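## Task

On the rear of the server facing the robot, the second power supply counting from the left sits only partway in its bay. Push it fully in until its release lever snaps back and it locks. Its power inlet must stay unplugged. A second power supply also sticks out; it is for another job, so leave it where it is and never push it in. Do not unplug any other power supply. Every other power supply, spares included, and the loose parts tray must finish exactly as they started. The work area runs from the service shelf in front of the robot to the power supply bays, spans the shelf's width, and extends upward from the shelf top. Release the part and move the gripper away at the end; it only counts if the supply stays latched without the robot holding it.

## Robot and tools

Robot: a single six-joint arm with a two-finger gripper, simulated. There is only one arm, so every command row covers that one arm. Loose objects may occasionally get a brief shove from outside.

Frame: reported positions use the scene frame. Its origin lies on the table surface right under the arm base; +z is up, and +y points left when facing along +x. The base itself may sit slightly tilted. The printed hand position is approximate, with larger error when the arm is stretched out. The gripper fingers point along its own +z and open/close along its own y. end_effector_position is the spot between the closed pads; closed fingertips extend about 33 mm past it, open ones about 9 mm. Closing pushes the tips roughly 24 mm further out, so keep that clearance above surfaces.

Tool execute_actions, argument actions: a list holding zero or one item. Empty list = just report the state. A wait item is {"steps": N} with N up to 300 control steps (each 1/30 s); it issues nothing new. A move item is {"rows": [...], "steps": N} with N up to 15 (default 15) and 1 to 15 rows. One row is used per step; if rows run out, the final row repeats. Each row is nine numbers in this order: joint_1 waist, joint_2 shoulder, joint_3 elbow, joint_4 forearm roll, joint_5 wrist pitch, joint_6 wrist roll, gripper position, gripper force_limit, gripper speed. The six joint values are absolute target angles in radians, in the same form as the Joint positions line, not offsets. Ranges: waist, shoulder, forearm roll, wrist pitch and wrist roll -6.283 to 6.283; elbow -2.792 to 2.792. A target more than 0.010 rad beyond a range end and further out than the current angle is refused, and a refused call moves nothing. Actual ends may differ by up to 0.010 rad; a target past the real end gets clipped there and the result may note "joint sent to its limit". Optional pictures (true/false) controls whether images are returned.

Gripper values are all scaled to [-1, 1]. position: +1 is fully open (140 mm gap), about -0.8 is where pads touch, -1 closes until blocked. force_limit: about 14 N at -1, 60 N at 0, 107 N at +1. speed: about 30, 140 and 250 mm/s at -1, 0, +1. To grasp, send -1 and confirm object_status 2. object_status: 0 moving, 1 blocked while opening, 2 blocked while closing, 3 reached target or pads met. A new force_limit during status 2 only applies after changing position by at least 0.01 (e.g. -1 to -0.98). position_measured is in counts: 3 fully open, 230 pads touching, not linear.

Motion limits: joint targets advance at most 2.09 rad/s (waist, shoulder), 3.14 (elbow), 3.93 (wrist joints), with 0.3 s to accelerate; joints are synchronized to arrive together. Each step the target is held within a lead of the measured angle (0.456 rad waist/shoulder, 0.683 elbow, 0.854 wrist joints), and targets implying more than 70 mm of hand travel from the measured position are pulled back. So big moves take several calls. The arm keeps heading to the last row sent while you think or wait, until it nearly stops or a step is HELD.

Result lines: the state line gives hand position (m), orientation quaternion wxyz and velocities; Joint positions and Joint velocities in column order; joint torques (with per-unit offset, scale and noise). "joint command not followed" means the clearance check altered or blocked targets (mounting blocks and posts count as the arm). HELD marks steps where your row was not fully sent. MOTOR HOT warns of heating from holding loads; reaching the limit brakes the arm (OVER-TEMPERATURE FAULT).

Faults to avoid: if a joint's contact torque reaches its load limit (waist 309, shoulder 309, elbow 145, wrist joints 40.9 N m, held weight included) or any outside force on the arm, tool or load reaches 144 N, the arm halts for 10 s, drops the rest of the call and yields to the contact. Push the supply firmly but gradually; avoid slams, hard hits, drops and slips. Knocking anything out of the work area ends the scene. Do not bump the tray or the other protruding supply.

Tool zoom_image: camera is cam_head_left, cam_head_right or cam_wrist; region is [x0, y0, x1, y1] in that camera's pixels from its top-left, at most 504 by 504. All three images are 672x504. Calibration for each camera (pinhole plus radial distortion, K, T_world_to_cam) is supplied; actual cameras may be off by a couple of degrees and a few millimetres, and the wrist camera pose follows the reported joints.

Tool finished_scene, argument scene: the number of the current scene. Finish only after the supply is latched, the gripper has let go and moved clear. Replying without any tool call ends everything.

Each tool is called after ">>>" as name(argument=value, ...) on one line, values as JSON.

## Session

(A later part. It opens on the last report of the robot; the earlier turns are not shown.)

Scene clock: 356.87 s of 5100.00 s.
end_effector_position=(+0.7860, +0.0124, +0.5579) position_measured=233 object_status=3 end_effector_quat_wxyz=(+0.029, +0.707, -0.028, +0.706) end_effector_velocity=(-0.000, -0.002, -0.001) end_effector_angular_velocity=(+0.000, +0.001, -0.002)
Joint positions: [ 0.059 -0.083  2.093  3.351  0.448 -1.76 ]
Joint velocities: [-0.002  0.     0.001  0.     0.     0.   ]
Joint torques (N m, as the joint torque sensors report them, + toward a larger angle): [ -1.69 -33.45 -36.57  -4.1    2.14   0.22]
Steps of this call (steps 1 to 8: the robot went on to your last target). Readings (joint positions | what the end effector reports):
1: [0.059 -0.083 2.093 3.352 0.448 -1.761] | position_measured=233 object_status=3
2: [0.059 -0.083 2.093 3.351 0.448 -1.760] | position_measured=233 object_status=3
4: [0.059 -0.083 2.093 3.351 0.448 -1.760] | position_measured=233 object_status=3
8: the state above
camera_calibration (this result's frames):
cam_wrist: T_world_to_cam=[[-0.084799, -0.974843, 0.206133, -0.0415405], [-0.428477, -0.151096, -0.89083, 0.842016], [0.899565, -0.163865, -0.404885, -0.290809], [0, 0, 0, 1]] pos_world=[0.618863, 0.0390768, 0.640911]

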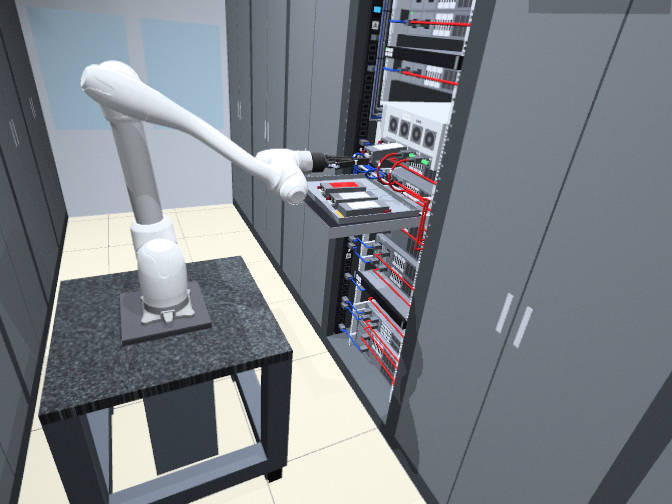

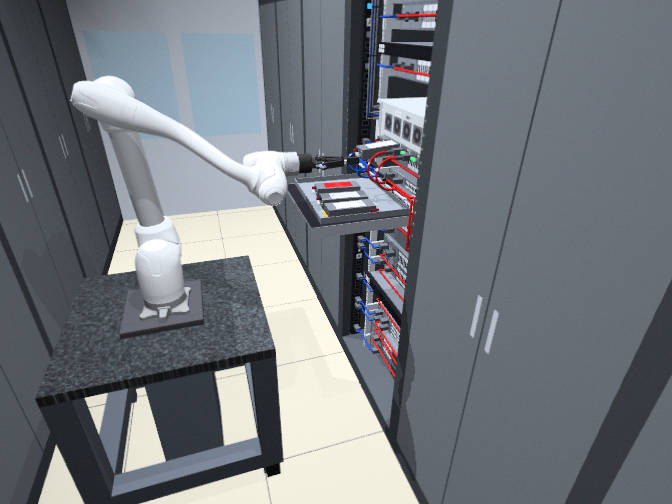

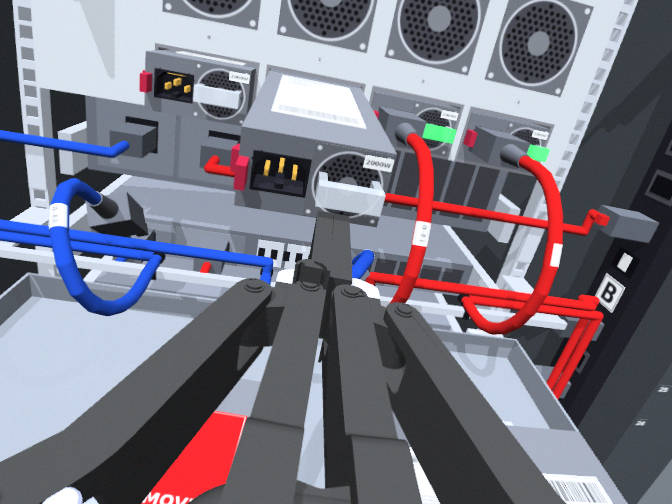

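>>> zoom_image(camera="cam_wrist", region=[290, 140, 410, 240])

>>> zoom_image(camera="cam_wrist", region=[130, 35, 280, 135])

>>> zoom_image(camera="cam_wrist", region=[350, 70, 480, 170])

Region (290, 140, 410, 240) of cam_wrist's 672x504 image, scaled by 4.200, with more detail than that image has.

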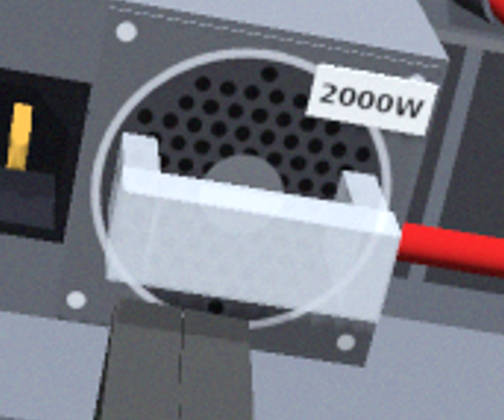

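Region (130, 35, 280, 135) of cam_wrist's 672x504 image, scaled by 3.360, with more detail than that image has.

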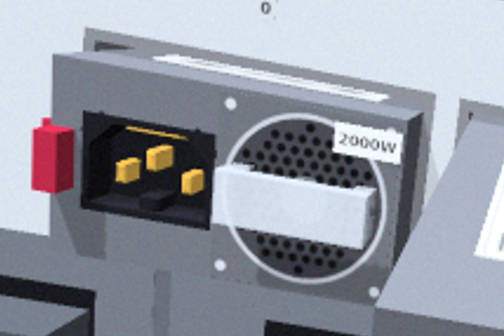

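Region (350, 70, 480, 170) of cam_wrist's 672x504 image, scaled by 3.877, with more detail than that image has; it fills the top 388 rows of this view, and the rest is white.

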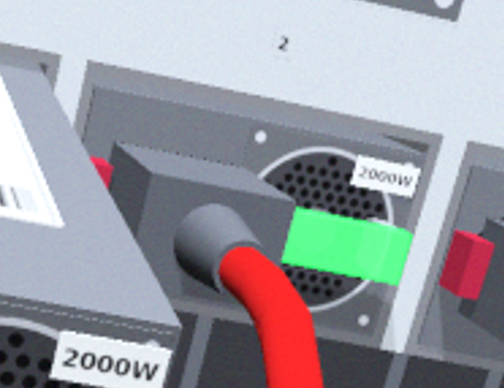

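>>> execute_actions(actions=[{"rows": [[0.05901,-0.08257,2.0928,3.35155,0.44804,-1.76055,-1,0,0.5],[0.05901,-0.08273,2.09252,3.35177,0.44761,-1.76079,-1,0,0.5],[0.05901,-0.08299,2.09207,3.35212,0.44691,-1.76117,-1,0,0.5],[0.05901,-0.08334,2.09146,3.35258,0.44597,-1.76168,-1,0,0.5],[0.05901,-0.08378,2.0907,3.35316,0.4448,-1.76232,-1,0,0.5],[0.05901,-0.08429,2.08981,3.35384,0.44343,-1.76306,-1,0,0.5],[0.05901,-0.08488,2.0888,3.35461,0.44188,-1.76391,-1,0,0.5],[0.05901,-0.08552,2.08769,3.35546,0.44017,-1.76484,-1,0,0.5],[0.05901,-0.08622,2.08648,3.35639,0.43831,-1.76585,-1,0,0.5],[0.05901,-0.08696,2.08519,3.35737,0.43633,-1.76693,-1,0,0.5],[0.05901,-0.08774,2.08384,3.3584,0.43425,-1.76806,-1,0,0.5],[0.05901,-0.08855,2.08244,3.35947,0.43209,-1.76924,-1,0,0.5],[0.05901,-0.08938,2.08099,3.36058,0.42987,-1.77045,-1,0,0.5],[0.05901,-0.09023,2.07952,3.3617,0.4276,-1.77169,-1,0,0.5],[0.05901,-0.09109,2.07804,3.36284,0.42532,-1.77293,-1,0,0.5]], "steps": 15}], pictures=false)

>>> execute_actions(actions=[{"rows": [[0.05901,-0.09195,2.07655,3.36397,0.42304,-1.77417,-1,0,0.5],[0.05901,-0.0928,2.07508,3.36509,0.42077,-1.77541,-1,0,0.5],[0.05901,-0.09363,2.07363,3.3662,0.41855,-1.77662,-1,0,0.5],[0.05901,-0.09444,2.07223,3.36727,0.41639,-1.7778,-1,0,0.5],[0.05901,-0.09522,2.07088,3.3683,0.41431,-1.77893,-1,0,0.5],[0.05901,-0.09596,2.06959,3.36928,0.41233,-1.78001,-1,0,0.5],[0.05901,-0.09666,2.06838,3.37021,0.41047,-1.78102,-1,0,0.5],[0.05901,-0.0973,2.06727,3.37106,0.40876,-1.78195,-1,0,0.5],[0.05901,-0.09789,2.06626,3.37183,0.40721,-1.7828,-1,0,0.5],[0.05901,-0.0984,2.06537,3.37251,0.40584,-1.78354,-1,0,0.5],[0.05901,-0.09884,2.06461,3.37309,0.40467,-1.78418,-1,0,0.5],[0.05901,-0.09919,2.064,3.37355,0.40373,-1.78469,-1,0,0.5],[0.05901,-0.09945,2.06355,3.3739,0.40303,-1.78507,-1,0,0.5],[0.05901,-0.09961,2.06327,3.37412,0.4026,-1.78531,-1,0,0.5],[0.05901,-0.09967,2.06317,3.37419,0.40245,-1.78539,-1,0,0.5]], "steps": 15}], pictures=false)

>>> execute_actions(actions=[{"steps": 8}], pictures=true)

>>> zoom_image(camera="cam_wrist", region=[210, 80, 450, 280])

Scene clock: 438.33 s of 5100.00 s.
end_effector_position=(+0.7862, +0.0123, +0.5670) position_measured=233 object_status=3 end_effector_quat_wxyz=(+0.029, +0.707, -0.028, +0.706) end_effector_velocity=(+0.002, -0.001, +0.034) end_effector_angular_velocity=(+0.000, -0.003, -0.001)
Joint positions: [ 0.059 -0.089  2.081  3.361  0.43  -1.771]
Joint velocities: [-0.    -0.023 -0.046  0.032 -0.064 -0.035]
Joint torques (N m, as the joint torque sensors report them, + toward a larger angle): [ -1.83 -34.99 -42.34  -4.54   3.61   0.54]
Steps of this call (steps 1 to 15: the robot went on to your last target; steps 16 to 100: nothing new was sent; then 77.63 s passed at rest; steps 101 to 115: all 15 steps of this action). Readings (joint positions | what the end effector reports):
101: [0.059 -0.083 2.093 3.351 0.448 -1.760] | position_measured=233 object_status=3
102: [0.059 -0.083 2.093 3.351 0.448 -1.760] | position_measured=233 object_status=3
104: [0.059 -0.083 2.092 3.351 0.448 -1.760] | position_measured=233 object_status=3
108: [0.059 -0.084 2.090 3.354 0.443 -1.763] | position_measured=233 object_status=3
115: the state above

Scene clock: 438.83 s of 5100.00 s.
end_effector_position=(+0.7860, +0.0124, +0.5805) position_measured=233 object_status=3 end_effector_quat_wxyz=(+0.029, +0.707, -0.028, +0.706) end_effector_velocity=(-0.000, +0.000, +0.008) end_effector_angular_velocity=(-0.000, +0.000, +0.001)
Joint positions: [ 0.059 -0.099  2.064  3.374  0.403 -1.785]
Joint velocities: [ 0.    -0.006 -0.011  0.008 -0.017 -0.009]
Joint torques (N m, as the joint torque sensors report them, + toward a larger angle): [ -1.31 -32.14 -39.88  -4.61   3.51   0.5 ]
Steps of this call (steps 1 to 15: all 15 steps of this action). Readings (joint positions | what the end effector reports):
1: [0.059 -0.090 2.079 3.362 0.427 -1.772] | position_measured=233 object_status=3
2: [0.059 -0.091 2.078 3.363 0.425 -1.773] | position_measured=233 object_status=3
4: [0.059 -0.093 2.075 3.365 0.421 -1.775] | position_measured=233 object_status=3
8: [0.059 -0.096 2.070 3.369 0.412 -1.780] | position_measured=233 object_status=3
15: the state above

Scene clock: 439.10 s of 5100.00 s.
end_effector_position=(+0.7860, +0.0124, +0.5809) position_measured=233 object_status=3 end_effector_quat_wxyz=(+0.029, +0.707, -0.028, +0.706) end_effector_velocity=(-0.001, -0.001, -0.000) end_effector_angular_velocity=(-0.000, +0.000, -0.002)
Joint positions: [ 0.059 -0.1    2.063  3.374  0.402 -1.785]
Joint velocities: [-0.002 -0.001  0.001 -0.    -0.    -0.   ]
Joint torques (N m, as the joint torque sensors report them, + toward a larger angle): [ -1.28 -36.68 -41.43  -4.23   3.91   0.3 ]
Steps of this call (steps 1 to 8: the robot went on to your last target). Readings (joint positions | what the end effector reports):
1: [0.059 -0.100 2.063 3.374 0.403 -1.785] | position_measured=233 object_status=3
2: [0.059 -0.100 2.063 3.374 0.403 -1.785] | position_measured=233 object_status=3
4: [0.059 -0.100 2.063 3.374 0.402 -1.785] | position_measured=233 object_status=3
8: the state above
camera_calibration (this result's frames):
cam_wrist: T_world_to_cam=[[-0.0847917, -0.974844, 0.206129, -0.0462751], [-0.428498, -0.151092, -0.89082, 0.862508], [0.899555, -0.16386, -0.404908, -0.281496], [0, 0, 0, 1]] pos_world=[0.618881, 0.0390809, 0.663899]

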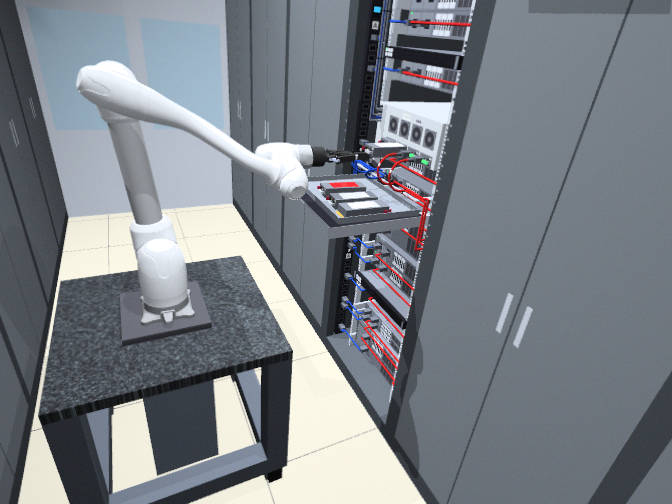

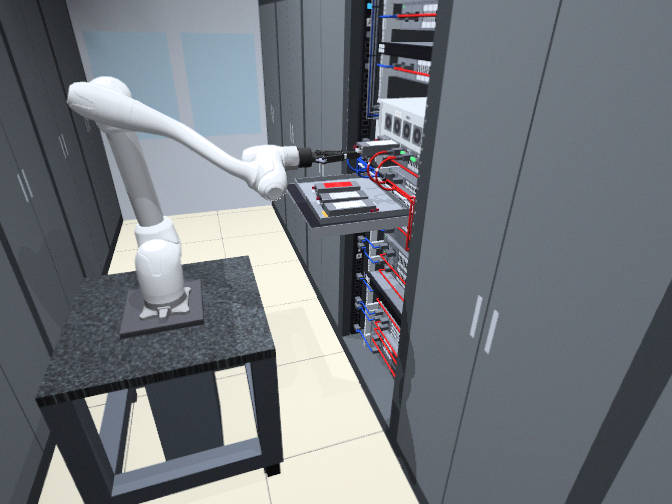

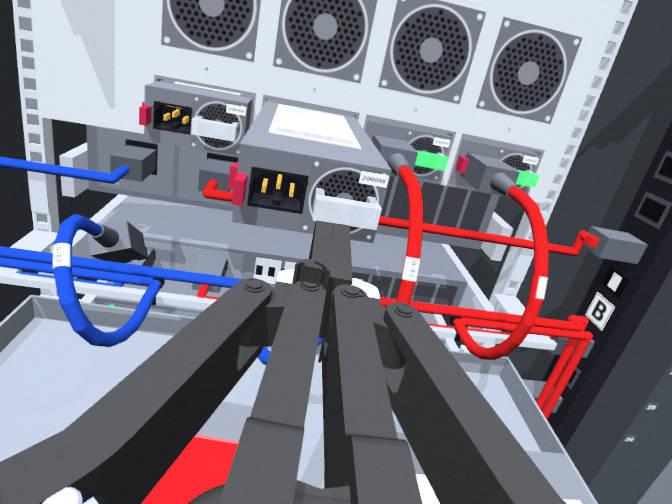

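Region (210, 80, 450, 280) of cam_wrist's 672x504 image, scaled by 2.100, with more detail than that image has.

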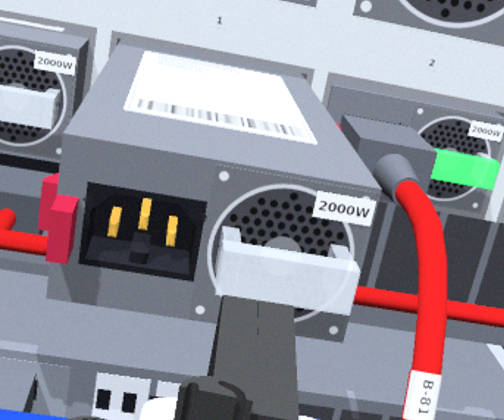

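>>> zoom_image(camera="cam_wrist", region=[225, 85, 405, 185])

>>> zoom_image(camera="cam_wrist", region=[285, 150, 405, 250])

Region (225, 85, 405, 185) of cam_wrist's 672x504 image, scaled by 2.800, with more detail than that image has.

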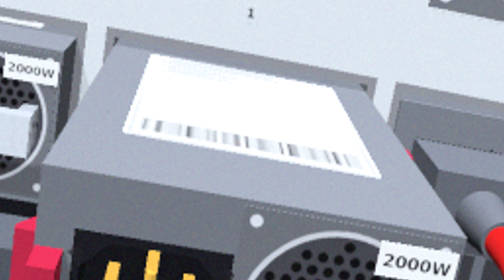

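Region (285, 150, 405, 250) of cam_wrist's 672x504 image, scaled by 4.200, with more detail than that image has.

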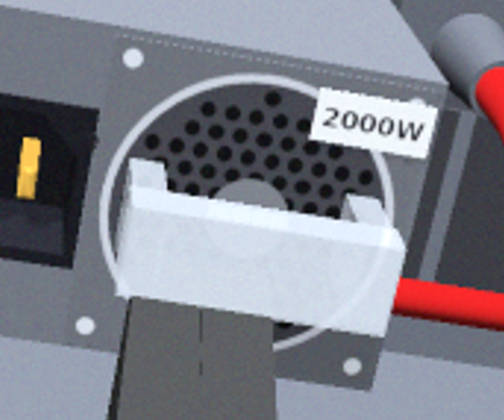

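>>> execute_actions(actions=[{"rows": [[0.05898,-0.099428,2.062965,3.37415,0.402489,-1.78536,-1,0,0.5],[0.05897,-0.098691,2.062315,3.37406,0.402571,-1.78527,-1,0,0.5],[0.05895,-0.097506,2.061269,3.37393,0.402703,-1.78514,-1,0,0.5],[0.05893,-0.095907,2.059854,3.37376,0.402878,-1.78497,-1,0,0.5],[0.05891,-0.093931,2.058103,3.373556,0.403091,-1.784756,-1,0,0.5],[0.05888,-0.091614,2.056042,3.373348,0.403334,-1.784541,-1,0,0.5],[0.05885,-0.088988,2.053701,3.373116,0.403602,-1.784303,-1,0,0.5],[0.05881,-0.086093,2.05111,3.372867,0.403888,-1.784047,-1,0,0.5],[0.05877,-0.082961,2.048295,3.372603,0.404188,-1.783776,-1,0,0.5],[0.05873,-0.07963,2.045289,3.372329,0.404494,-1.783494,-1,0,0.5],[0.05868,-0.076133,2.042118,3.372051,0.404802,-1.783207,-1,0,0.5],[0.05864,-0.072507,2.038815,3.371769,0.405107,-1.78292,-1,0,0.5],[0.05859,-0.068785,2.035408,3.371489,0.405403,-1.782634,-1,0,0.5],[0.05855,-0.065002,2.031929,3.371215,0.405689,-1.782354,-1,0,0.5],[0.0585,-0.061191,2.028408,3.370948,0.40596,-1.782083,-1,0,0.5]], "steps": 15}], pictures=false)

>>> execute_actions(actions=[{"rows": [[0.05845,-0.057389,2.024876,3.370691,0.406214,-1.781822,-1,0,0.5],[0.05841,-0.053627,2.021365,3.370446,0.406448,-1.781575,-1,0,0.5],[0.05836,-0.049939,2.017906,3.370216,0.406662,-1.781343,-1,0,0.5],[0.05832,-0.046359,2.014533,3.370001,0.406855,-1.781126,-1,0,0.5],[0.05828,-0.042918,2.011277,3.369802,0.407027,-1.780927,-1,0,0.5],[0.05824,-0.039652,2.008173,3.369621,0.407176,-1.780746,-1,0,0.5],[0.05821,-0.036591,2.005253,3.369459,0.407305,-1.780584,-1,0,0.5],[0.05817,-0.033767,2.00255,3.369313,0.407415,-1.780441,-1,0,0.5],[0.05814,-0.031216,2.000098,3.369187,0.407505,-1.780316,-1,0,0.5],[0.05812,-0.028968,1.997931,3.36908,0.40758,-1.78021,-1,0,0.5],[0.05809,-0.027056,1.996083,3.36899,0.407638,-1.780121,-1,0,0.5],[0.05808,-0.02551,1.994587,3.36892,0.407682,-1.780052,-1,0,0.5],[0.05806,-0.024368,1.993477,3.368869,0.407713,-1.780003,-1,0,0.5],[0.05806,-0.023656,1.992788,3.368838,0.407731,-1.779972,-1,0,0.5],[0.05805,-0.023412,1.992551,3.368828,0.407737,-1.779962,-1,0,0.5]], "steps": 15}], pictures=false)

>>> execute_actions(actions=[{"rows": [[0.05805,-0.023412,1.992551,3.368828,0.407737,-1.779962,-1,0,0.5],[0.05805,-0.023412,1.992551,3.368828,0.407737,-1.779962,-1,0,0.5],[0.05805,-0.023412,1.992551,3.368828,0.407737,-1.779962,-1,0,0.5],[0.05805,-0.0238,1.99292,3.36884,0.40773,-1.77998,-1,0,0.5],[0.05806,-0.02418,1.99329,3.36886,0.40772,-1.77999,-1,0,0.5],[0.05806,-0.02455,1.99366,3.36888,0.40771,-1.78001,-1,0,0.5]], "steps": 12}], pictures=true)

>>> execute_actions(actions=[{"steps": 3}], pictures=false)

Scene clock: 501.80 s of 5100.00 s.
end_effector_position=(+0.8042, +0.0124, +0.5809) position_measured=233 object_status=3 end_effector_quat_wxyz=(+0.029, +0.707, -0.028, +0.706) end_effector_velocity=(+0.066, -0.001, +0.002) end_effector_angular_velocity=(-0.000, -0.002, -0.001)
Joint positions: [ 0.059 -0.069  2.036  3.372  0.405 -1.783]
Joint velocities: [-0.002  0.108 -0.102 -0.009  0.009  0.009]
Joint torques (N m, as the joint torque sensors report them, + toward a larger angle): [ -1.64 -39.23 -41.63  -4.22   3.59  -0.25]
Steps of this call (steps 1 to 15: the robot went on to your last target; steps 16 to 100: nothing new was sent; then 58.87 s passed at rest; steps 101 to 115: all 15 steps of this action). Readings (joint positions | what the end effector reports):
101: [0.059 -0.100 2.063 3.374 0.402 -1.785] | position_measured=233 object_status=3
102: [0.059 -0.100 2.063 3.374 0.402 -1.785] | position_measured=233 object_status=3
104: [0.059 -0.099 2.062 3.374 0.402 -1.785] | position_measured=233 object_status=3
108: [0.059 -0.092 2.056 3.374 0.403 -1.785] | position_measured=233 object_status=3
115: the state above

Scene clock: 502.30 s of 5100.00 s.
end_effector_position=(+0.8313, +0.0124, +0.5809) position_measured=233 object_status=3 end_effector_quat_wxyz=(+0.029, +0.707, -0.028, +0.706) end_effector_velocity=(+0.016, +0.001, +0.001) end_effector_angular_velocity=(+0.001, -0.001, +0.001)
Joint positions: [ 0.058 -0.025  1.994  3.369  0.408 -1.78 ]
Joint velocities: [ 0.001  0.026 -0.026 -0.001  0.     0.001]
Joint torques (N m, as the joint torque sensors report them, + toward a larger angle): [ -2.53 -46.18 -40.27  -4.41   2.95   0.34]
Steps of this call (steps 1 to 15: all 15 steps of this action). Readings (joint positions | what the end effector reports):
1: [0.059 -0.065 2.032 3.371 0.406 -1.782] | position_measured=233 object_status=3
2: [0.059 -0.062 2.029 3.371 0.406 -1.782] | position_measured=233 object_status=3
4: [0.058 -0.054 2.022 3.370 0.406 -1.782] | position_measured=233 object_status=3
8: [0.058 -0.040 2.009 3.370 0.407 -1.781] | position_measured=233 object_status=3
15: the state above

Scene clock: 502.70 s of 5100.00 s.
end_effector_position=(+0.8314, +0.0124, +0.5808) position_measured=233 object_status=3 end_effector_quat_wxyz=(+0.029, +0.707, -0.028, +0.706) end_effector_velocity=(-0.001, -0.001, +0.001) end_effector_angular_velocity=(-0.000, -0.002, -0.001)
Joint positions: [ 0.058 -0.024  1.994  3.369  0.408 -1.78 ]
Joint velocities: [-0.001 -0.003  0.001  0.     0.    -0.   ]
Joint torques (N m, as the joint torque sensors report them, + toward a larger angle): [ -1.89 -43.05 -39.65  -4.18   2.95   0.12]
Steps of this call (steps 1 to 12: all 12 steps of this action). Readings (joint positions | what the end effector reports):
1: [0.058 -0.024 1.993 3.369 0.408 -1.780] | position_measured=233 object_status=3
2: [0.058 -0.024 1.993 3.369 0.408 -1.780] | position_measured=233 object_status=3
4: [0.058 -0.023 1.993 3.369 0.408 -1.780] | position_measured=233 object_status=3
8: [0.058 -0.024 1.993 3.369 0.408 -1.780] | position_measured=233 object_status=3
12: the state above
camera_calibration (this result's frames):
cam_wrist: T_world_to_cam=[[-0.084794, -0.974842, 0.206138, -0.0424538], [-0.428514, -0.151096, -0.890812, 0.881894], [0.899547, -0.163869, -0.404922, -0.322288], [0, 0, 0, 1]] pos_world=[0.664218, 0.0390523, 0.663852]

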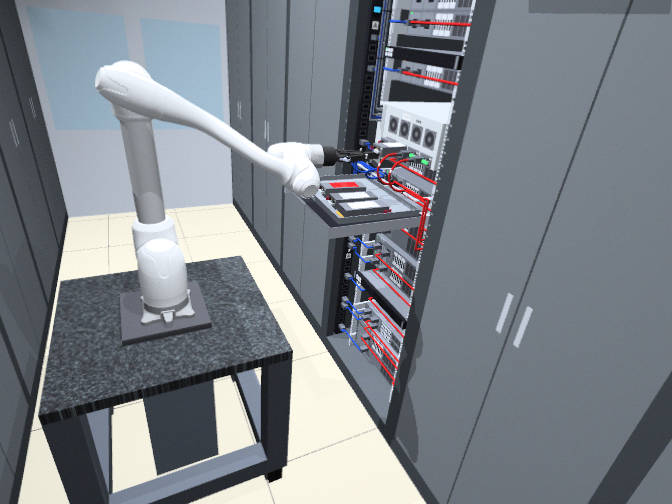

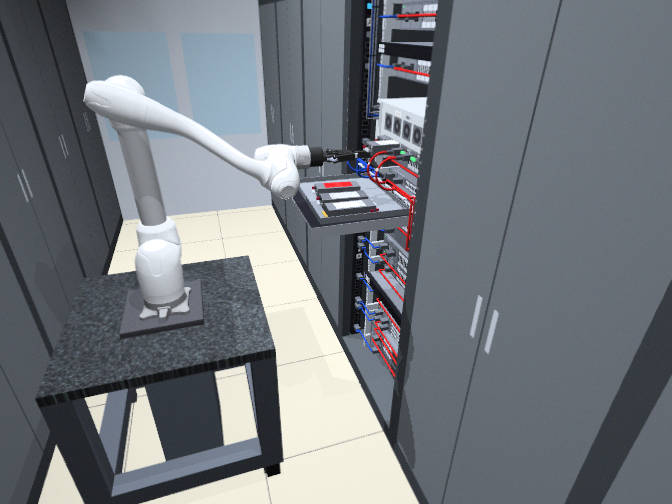

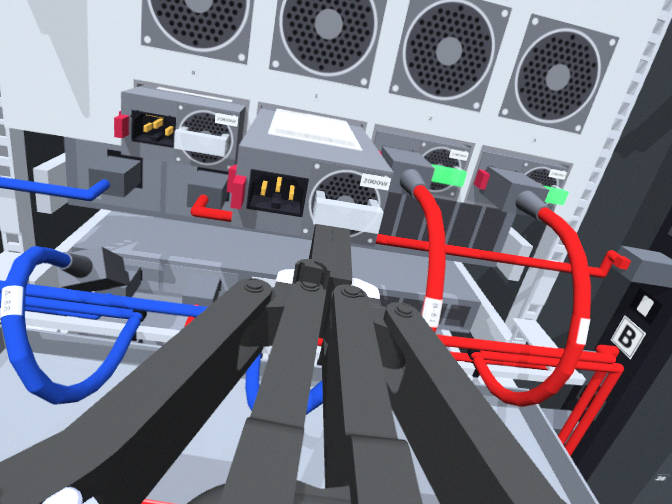

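Scene clock: 502.80 s of 5100.00 s.
end_effector_position=(+0.8313, +0.0124, +0.5808) position_measured=233 object_status=3 end_effector_quat_wxyz=(+0.029, +0.707, -0.028, +0.706) end_effector_velocity=(+0.001, -0.001, -0.000) end_effector_angular_velocity=(+0.001, +0.000, -0.001)
Joint positions: [ 0.058 -0.025  1.994  3.369  0.408 -1.78 ]
Joint velocities: [-0.001  0.002 -0.001  0.     0.     0.   ]
Joint torques (N m, as the joint torque sensors report them, + toward a larger angle): [ -2.1  -43.   -39.45  -4.23   3.01   0.23]
Steps of this call (steps 1 to 3: the robot went on to your last target). Readings (joint positions | what the end effector reports):
1: [0.058 -0.024 1.994 3.369 0.408 -1.780] | position_measured=233 object_status=3
2: [0.058 -0.024 1.994 3.369 0.408 -1.780] | position_measured=233 object_status=3
3: the state above

>>> execute_actions(actions=[{"rows": [[0.05806,-0.02472,1.99334,3.36914,0.40723,-1.78029,-1,0,0.5],[0.05806,-0.02489,1.99302,3.36939,0.40676,-1.78057,-1,0,0.5]], "steps": 7}], pictures=false)

>>> execute_actions(actions=[{"rows": [[0.05806,-0.02507,1.9927,3.36965,0.40628,-1.78085,-1,0,0.5],[0.05806,-0.02524,1.99239,3.36991,0.4058,-1.78113,-1,0,0.5]], "steps": 7}], pictures=false)

>>> execute_actions(actions=[{"rows": [[0.05806,-0.02541,1.99207,3.37016,0.40533,-1.7814,-1,0,0.5],[0.05806,-0.02558,1.99175,3.37042,0.40485,-1.78168,-1,0,0.5]], "steps": 7}], pictures=true)

Scene clock: 512.27 s of 5100.00 s.
end_effector_position=(+0.8313, +0.0124, +0.5813) position_measured=233 object_status=3 end_effector_quat_wxyz=(+0.029, +0.707, -0.028, +0.706) end_effector_velocity=(+0.001, +0.001, -0.001) end_effector_angular_velocity=(-0.000, +0.001, +0.001)
Joint positions: [ 0.058 -0.025  1.993  3.369  0.407 -1.781]
Joint velocities: [ 0.001  0.003 -0.002  0.     0.    -0.001]
Joint torques (N m, as the joint torque sensors report them, + toward a larger angle): [ -2.5  -43.14 -42.01  -4.47   3.57   0.31]
Steps of this call (steps 1 to 15: the robot went on to your last target; steps 16 to 100: nothing new was sent; then 5.90 s passed at rest; steps 101 to 107: all 7 steps of this action). Readings (joint positions | what the end effector reports):
101: [0.058 -0.025 1.994 3.369 0.408 -1.780] | position_measured=233 object_status=3
102: [0.058 -0.025 1.994 3.369 0.407 -1.780] | position_measured=233 object_status=3
104: [0.058 -0.025 1.993 3.369 0.407 -1.780] | position_measured=233 object_status=3
107: the state above

Scene clock: 512.50 s of 5100.00 s.
end_effector_position=(+0.8313, +0.0124, +0.5818) position_measured=233 object_status=3 end_effector_quat_wxyz=(+0.029, +0.707, -0.028, +0.706) end_effector_velocity=(+0.001, -0.001, -0.001) end_effector_angular_velocity=(+0.001, +0.001, -0.002)
Joint positions: [ 0.058 -0.025  1.992  3.37   0.406 -1.781]
Joint velocities: [-0.002  0.001  0.     0.     0.     0.   ]
Joint torques (N m, as the joint torque sensors report them, + toward a larger angle): [ -1.46 -43.94 -41.56  -4.19   3.98   0.32]
Steps of this call (steps 1 to 7: all 7 steps of this action). Readings (joint positions | what the end effector reports):
1: [0.058 -0.025 1.993 3.369 0.407 -1.781] | position_measured=233 object_status=3
2: [0.058 -0.025 1.993 3.370 0.407 -1.781] | position_measured=233 object_status=3
4: [0.058 -0.025 1.992 3.370 0.406 -1.781] | position_measured=233 object_status=3
7: the state above

Scene clock: 512.73 s of 5100.00 s.
end_effector_position=(+0.8313, +0.0124, +0.5823) position_measured=233 object_status=3 end_effector_quat_wxyz=(+0.029, +0.707, -0.028, +0.706) end_effector_velocity=(-0.000, -0.001, +0.001) end_effector_angular_velocity=(-0.001, -0.000, -0.001)
Joint positions: [ 0.058 -0.026  1.992  3.37   0.405 -1.782]
Joint velocities: [-0.001 -0.001  0.     0.    -0.    -0.002]
Joint torques (N m, as the joint torque sensors report them, + toward a larger angle): [ -1.44 -45.06 -41.3   -4.27   3.97   0.4 ]
Steps of this call (steps 1 to 7: all 7 steps of this action). Readings (joint positions | what the end effector reports):
1: [0.058 -0.025 1.992 3.370 0.406 -1.781] | position_measured=233 object_status=3
2: [0.058 -0.025 1.992 3.370 0.406 -1.781] | position_measured=233 object_status=3
4: [0.058 -0.026 1.992 3.370 0.405 -1.782] | position_measured=233 object_status=3
7: the state above
camera_calibration (this result's frames):
cam_wrist: T_world_to_cam=[[-0.0848115, -0.974843, 0.206127, -0.0427554], [-0.428489, -0.151083, -0.890826, 0.88323], [0.899558, -0.163875, -0.404896, -0.321656], [0, 0, 0, 1]] pos_world=[0.664176, 0.0390496, 0.66538]

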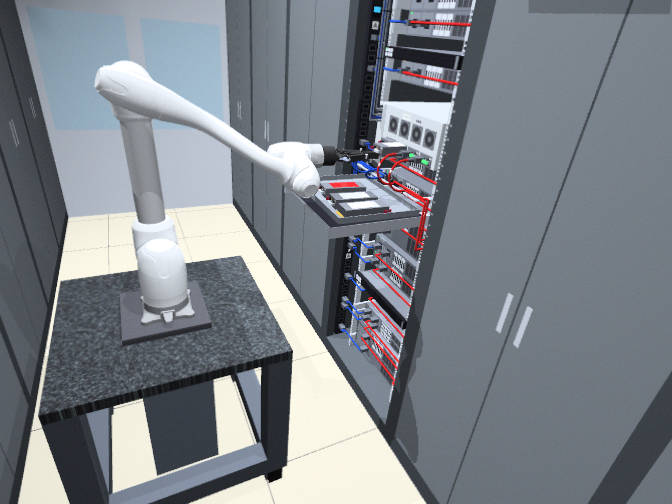

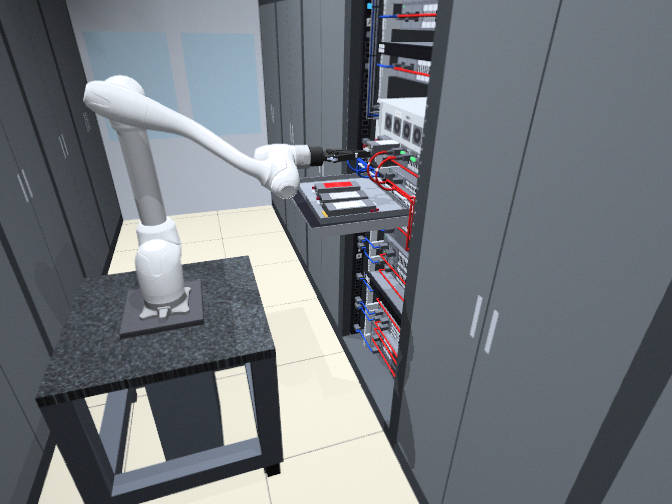

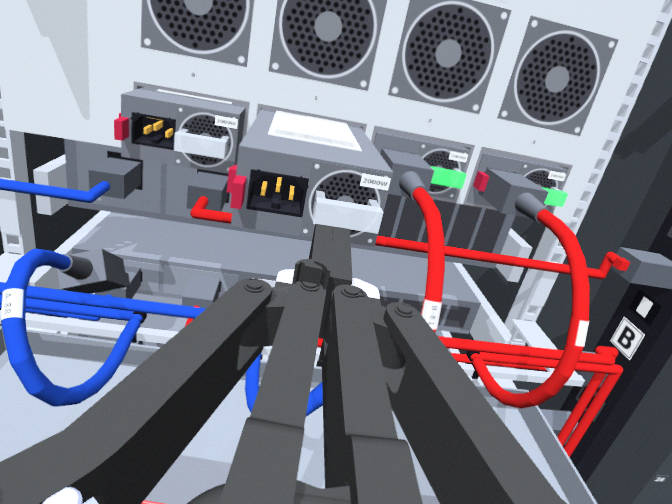

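>>> execute_actions(actions=[{"rows": [[0.05806,-0.0253,1.99169,3.37028,0.40508,-1.78154,-1,0,0.5],[0.05806,-0.02459,1.99119,3.37016,0.40527,-1.78141,-1,0,0.5],[0.05804,-0.023491,1.990296,3.370026,0.405465,-1.78127,-1,0,0.5],[0.05803,-0.02208,1.988923,3.369966,0.405498,-1.78121,-1,0,0.5],[0.05801,-0.020309,1.987199,3.369892,0.405538,-1.78114,-1,0,0.5],[0.05798,-0.018203,1.98514,3.369806,0.40558,-1.781058,-1,0,0.5],[0.05796,-0.015776,1.982764,3.369712,0.405623,-1.780966,-1,0,0.5],[0.05793,-0.013053,1.980087,3.369612,0.405663,-1.78087,-1,0,0.5],[0.05789,-0.010052,1.977129,3.369508,0.405696,-1.78077,-1,0,0.5],[0.05786,-0.006795,1.973905,3.3694,0.40572,-1.780668,-1,0,0.5],[0.05782,-0.003301,1.970432,3.369293,0.405733,-1.780568,-1,0,0.5],[0.05778,0.000409,1.966729,3.369189,0.405731,-1.780473,-1,0,0.5],[0.05773,0.004315,1.962813,3.369089,0.405711,-1.780382,-1,0,0.5],[0.05769,0.008398,1.9587,3.368996,0.405671,-1.780301,-1,0,0.5],[0.05764,0.012634,1.954408,3.368911,0.405609,-1.780227,-1,0,0.5]], "steps": 15}], pictures=false)

>>> execute_actions(actions=[{"rows": [[0.0576,0.017009,1.949955,3.368836,0.405522,-1.780166,-1,0,0.5],[0.05755,0.0215,1.945361,3.368773,0.40541,-1.780118,-1,0,0.5],[0.0575,0.026088,1.940641,3.368722,0.405272,-1.780084,-1,0,0.5],[0.05745,0.030753,1.935817,3.368686,0.405106,-1.780065,-1,0,0.5],[0.05741,0.035475,1.930906,3.368664,0.404912,-1.780063,-1,0,0.5],[0.05736,0.040237,1.925927,3.368658,0.40469,-1.780078,-1,0,0.5],[0.05731,0.04502,1.9209,3.368667,0.404441,-1.780108,-1,0,0.5],[0.05726,0.049803,1.915844,3.368692,0.404164,-1.780155,-1,0,0.5],[0.05722,0.054569,1.910779,3.368731,0.403863,-1.78022,-1,0,0.5],[0.05717,0.059298,1.905725,3.368787,0.403538,-1.780299,-1,0,0.5],[0.05712,0.063974,1.900703,3.368855,0.40319,-1.780395,-1,0,0.5],[0.05708,0.068576,1.895733,3.368938,0.402824,-1.780503,-1,0,0.5],[0.05704,0.073087,1.890839,3.369033,0.40244,-1.780625,-1,0,0.5],[0.057,0.077488,1.88604,3.369139,0.402043,-1.780758,-1,0,0.5],[0.05696,0.081762,1.881357,3.369254,0.401637,-1.7809,-1,0,0.5]], "steps": 15}], pictures=false)

>>> execute_actions(actions=[{"rows": [[0.05692,0.085891,1.876813,3.369377,0.401225,-1.781051,-1,0,0.5],[0.05689,0.089857,1.872431,3.369506,0.400811,-1.781207,-1,0,0.5],[0.05685,0.09364,1.86823,3.369639,0.400398,-1.781367,-1,0,0.5],[0.05682,0.097223,1.864237,3.369774,0.399993,-1.781526,-1,0,0.5],[0.05679,0.100591,1.860472,3.369908,0.399598,-1.781685,-1,0,0.5],[0.05676,0.103722,1.856957,3.37004,0.39922,-1.781841,-1,0,0.5],[0.05673,0.1066,1.853717,3.370167,0.398862,-1.781991,-1,0,0.5],[0.0567,0.109208,1.850773,3.370286,0.39853,-1.78213,-1,0,0.5],[0.05668,0.111526,1.84815,3.370397,0.398228,-1.782258,-1,0,0.5],[0.05666,0.113538,1.845868,3.370496,0.397963,-1.782373,-1,0,0.5],[0.05664,0.115223,1.843951,3.37058,0.397735,-1.782471,-1,0,0.5],[0.05663,0.116568,1.842421,3.370649,0.397551,-1.782551,-1,0,0.5],[0.05662,0.11755,1.841303,3.3707,0.397416,-1.78261,-1,0,0.5],[0.05662,0.118153,1.840615,3.370731,0.397333,-1.782647,-1,0,0.5],[0.05661,0.118357,1.840381,3.370743,0.397305,-1.782659,-1,0,0.5]], "steps": 15}], pictures=false)

>>> execute_actions(actions=[{"steps": 8}], pictures=true)

>>> zoom_image(camera="cam_wrist", region=[200, 100, 480, 300])

Scene clock: 613.93 s of 5100.00 s.
end_effector_position=(+0.8494, +0.0125, +0.5821) position_measured=233 object_status=3 end_effector_quat_wxyz=(+0.028, +0.707, -0.028, +0.706) end_effector_velocity=(+0.072, +0.000, +0.001) end_effector_angular_velocity=(-0.000, -0.002, +0.000)
Joint positions: [ 0.058  0.004  1.963  3.369  0.406 -1.78 ]
Joint velocities: [-0.001  0.116 -0.117 -0.003  0.     0.002]
Joint torques (N m, as the joint torque sensors report them, + toward a larger angle): [ -1.82 -47.36 -42.25  -3.9    3.65  -0.05]
Steps of this call (steps 1 to 15: the robot went on to your last target; steps 16 to 100: nothing new was sent; then 97.37 s passed at rest; steps 101 to 115: all 15 steps of this action). Readings (joint positions | what the end effector reports):
101: [0.058 -0.026 1.992 3.370 0.405 -1.782] | position_measured=233 object_status=3
102: [0.058 -0.026 1.992 3.370 0.405 -1.782] | position_measured=233 object_status=3
104: [0.058 -0.025 1.991 3.370 0.405 -1.782] | position_measured=233 object_status=3
108: [0.058 -0.018 1.985 3.370 0.405 -1.781] | position_measured=233 object_status=3
115: the state above

Scene clock: 614.43 s of 5100.00 s.
end_effector_position=(+0.8924, +0.0124, +0.5821) position_measured=233 object_status=3 end_effector_quat_wxyz=(+0.028, +0.707, -0.028, +0.706) end_effector_velocity=(+0.084, +0.001, -0.000) end_effector_angular_velocity=(-0.004, +0.001, +0.001)
Joint positions: [ 0.057  0.072  1.892  3.369  0.403 -1.78 ]
Joint velocities: [-0.001  0.132 -0.143  0.002 -0.012 -0.007]
Joint torques (N m, as the joint torque sensors report them, + toward a larger angle): [ -1.37 -53.93 -41.94  -3.99   3.87   0.14]
Steps of this call (steps 1 to 15: all 15 steps of this action). Readings (joint positions | what the end effector reports):
1: [0.058 0.008 1.959 3.369 0.406 -1.780] | position_measured=233 object_status=3
2: [0.058 0.012 1.955 3.369 0.406 -1.780] | position_measured=233 object_status=3
4: [0.058 0.021 1.946 3.369 0.406 -1.780] | position_measured=233 object_status=3
8: [0.057 0.039 1.927 3.369 0.405 -1.780] | position_measured=233 object_status=3
15: the state above

Scene clock: 614.93 s of 5100.00 s.
end_effector_position=(+0.9214, +0.0123, +0.5820) position_measured=233 object_status=3 end_effector_quat_wxyz=(+0.029, +0.707, -0.028, +0.706) end_effector_velocity=(+0.015, -0.000, -0.002) end_effector_angular_velocity=(+0.001, +0.002, -0.000)
Joint positions: [ 0.057  0.117  1.842  3.371  0.397 -1.783]
Joint velocities: [-0.     0.024 -0.026  0.001 -0.003 -0.001]
Joint torques (N m, as the joint torque sensors report them, + toward a larger angle): [ -0.81 -60.07 -41.21  -4.3    4.15  -0.06]
Steps of this call (steps 1 to 15: all 15 steps of this action). Readings (joint positions | what the end effector reports):
1: [0.057 0.077 1.887 3.369 0.402 -1.781] | position_measured=233 object_status=3
2: [0.057 0.081 1.882 3.369 0.402 -1.781] | position_measured=233 object_status=3
4: [0.057 0.089 1.873 3.369 0.401 -1.781] | position_measured=233 object_status=3
8: [0.057 0.103 1.857 3.370 0.399 -1.782] | position_measured=233 object_status=3
15: the state above

Scene clock: 615.20 s of 5100.00 s.
end_effector_position=(+0.9220, +0.0123, +0.5821) position_measured=233 object_status=3 end_effector_quat_wxyz=(+0.029, +0.707, -0.028, +0.706) end_effector_velocity=(-0.000, -0.001, +0.001) end_effector_angular_velocity=(-0.001, -0.001, -0.001)
Joint positions: [ 0.057  0.118  1.84   3.371  0.397 -1.783]
Joint velocities: [-0.001 -0.001 -0.    -0.    -0.    -0.   ]
Joint torques (N m, as the joint torque sensors report them, + toward a larger angle): [ -0.89 -58.87 -41.9   -4.16   3.9    0.38]
Steps of this call (steps 1 to 8: the robot went on to your last target). Readings (joint positions | what the end effector reports):
1: [0.057 0.118 1.841 3.371 0.397 -1.783] | position_measured=233 object_status=3
2: [0.057 0.118 1.841 3.371 0.397 -1.783] | position_measured=233 object_status=3
4: [0.057 0.118 1.840 3.371 0.397 -1.783] | position_measured=233 object_status=3
8: the state above
camera_calibration (this result's frames):
cam_wrist: T_world_to_cam=[[-0.0847993, -0.97484, 0.206146, -0.035055], [-0.428463, -0.151111, -0.890834, 0.921806], [0.899571, -0.163868, -0.404869, -0.403396], [0, 0, 0, 1]] pos_world=[0.754871, 0.0390179, 0.66508]

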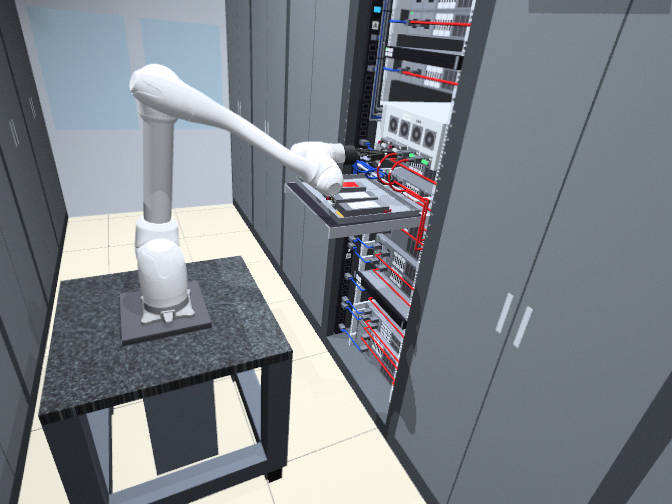

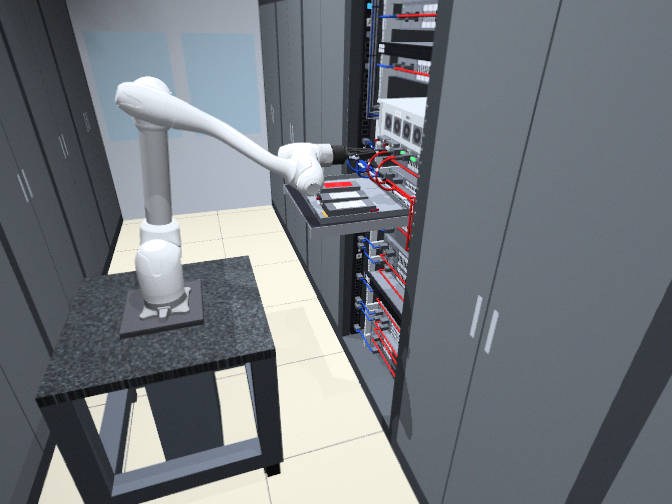

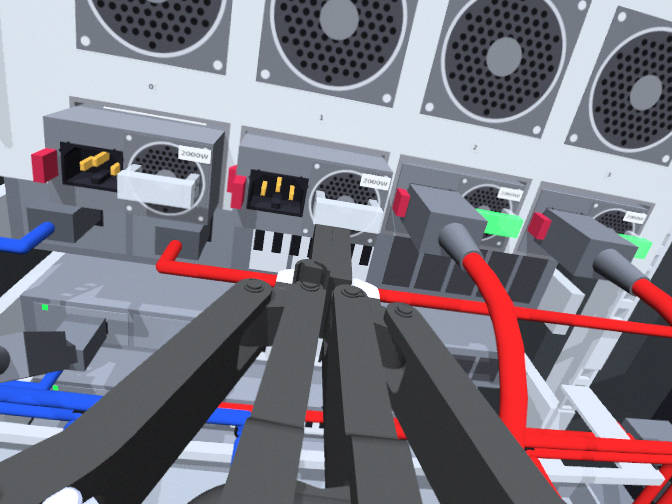

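Region (200, 100, 480, 300) of cam_wrist's 672x504 image, scaled by 1.800, with more detail than that image has; it fills the top 360 rows of this view, and the rest is white.

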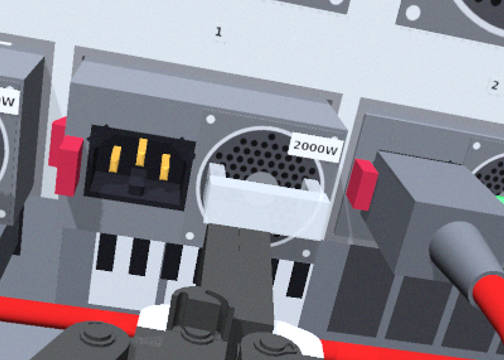

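>>> zoom_image(camera="cam_wrist", region=[340, 130, 460, 260])

>>> zoom_image(camera="cam_wrist", region=[430, 150, 560, 270])

>>> zoom_image(camera="cam_wrist", region=[215, 110, 335, 240])

Region (340, 130, 460, 260) of cam_wrist's 672x504 image, scaled by 3.877, with more detail than that image has; it fills the left 465 columns of this view, and the rest is white.

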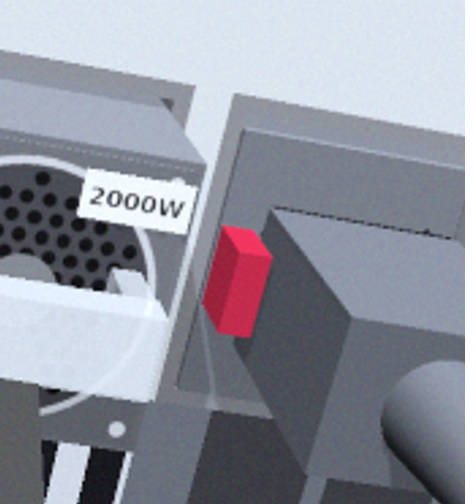

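Region (430, 150, 560, 270) of cam_wrist's 672x504 image, scaled by 3.877, with more detail than that image has; it fills the top 465 rows of this view, and the rest is white.

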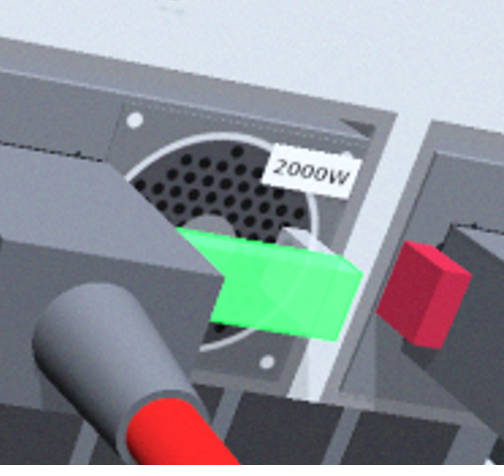

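Region (215, 110, 335, 240) of cam_wrist's 672x504 image, scaled by 3.877, with more detail than that image has; it fills the left 465 columns of this view, and the rest is white.

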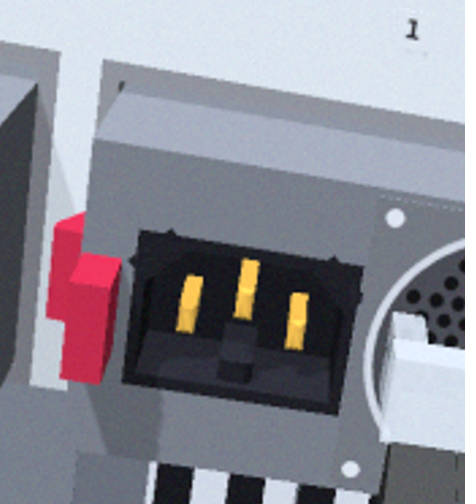

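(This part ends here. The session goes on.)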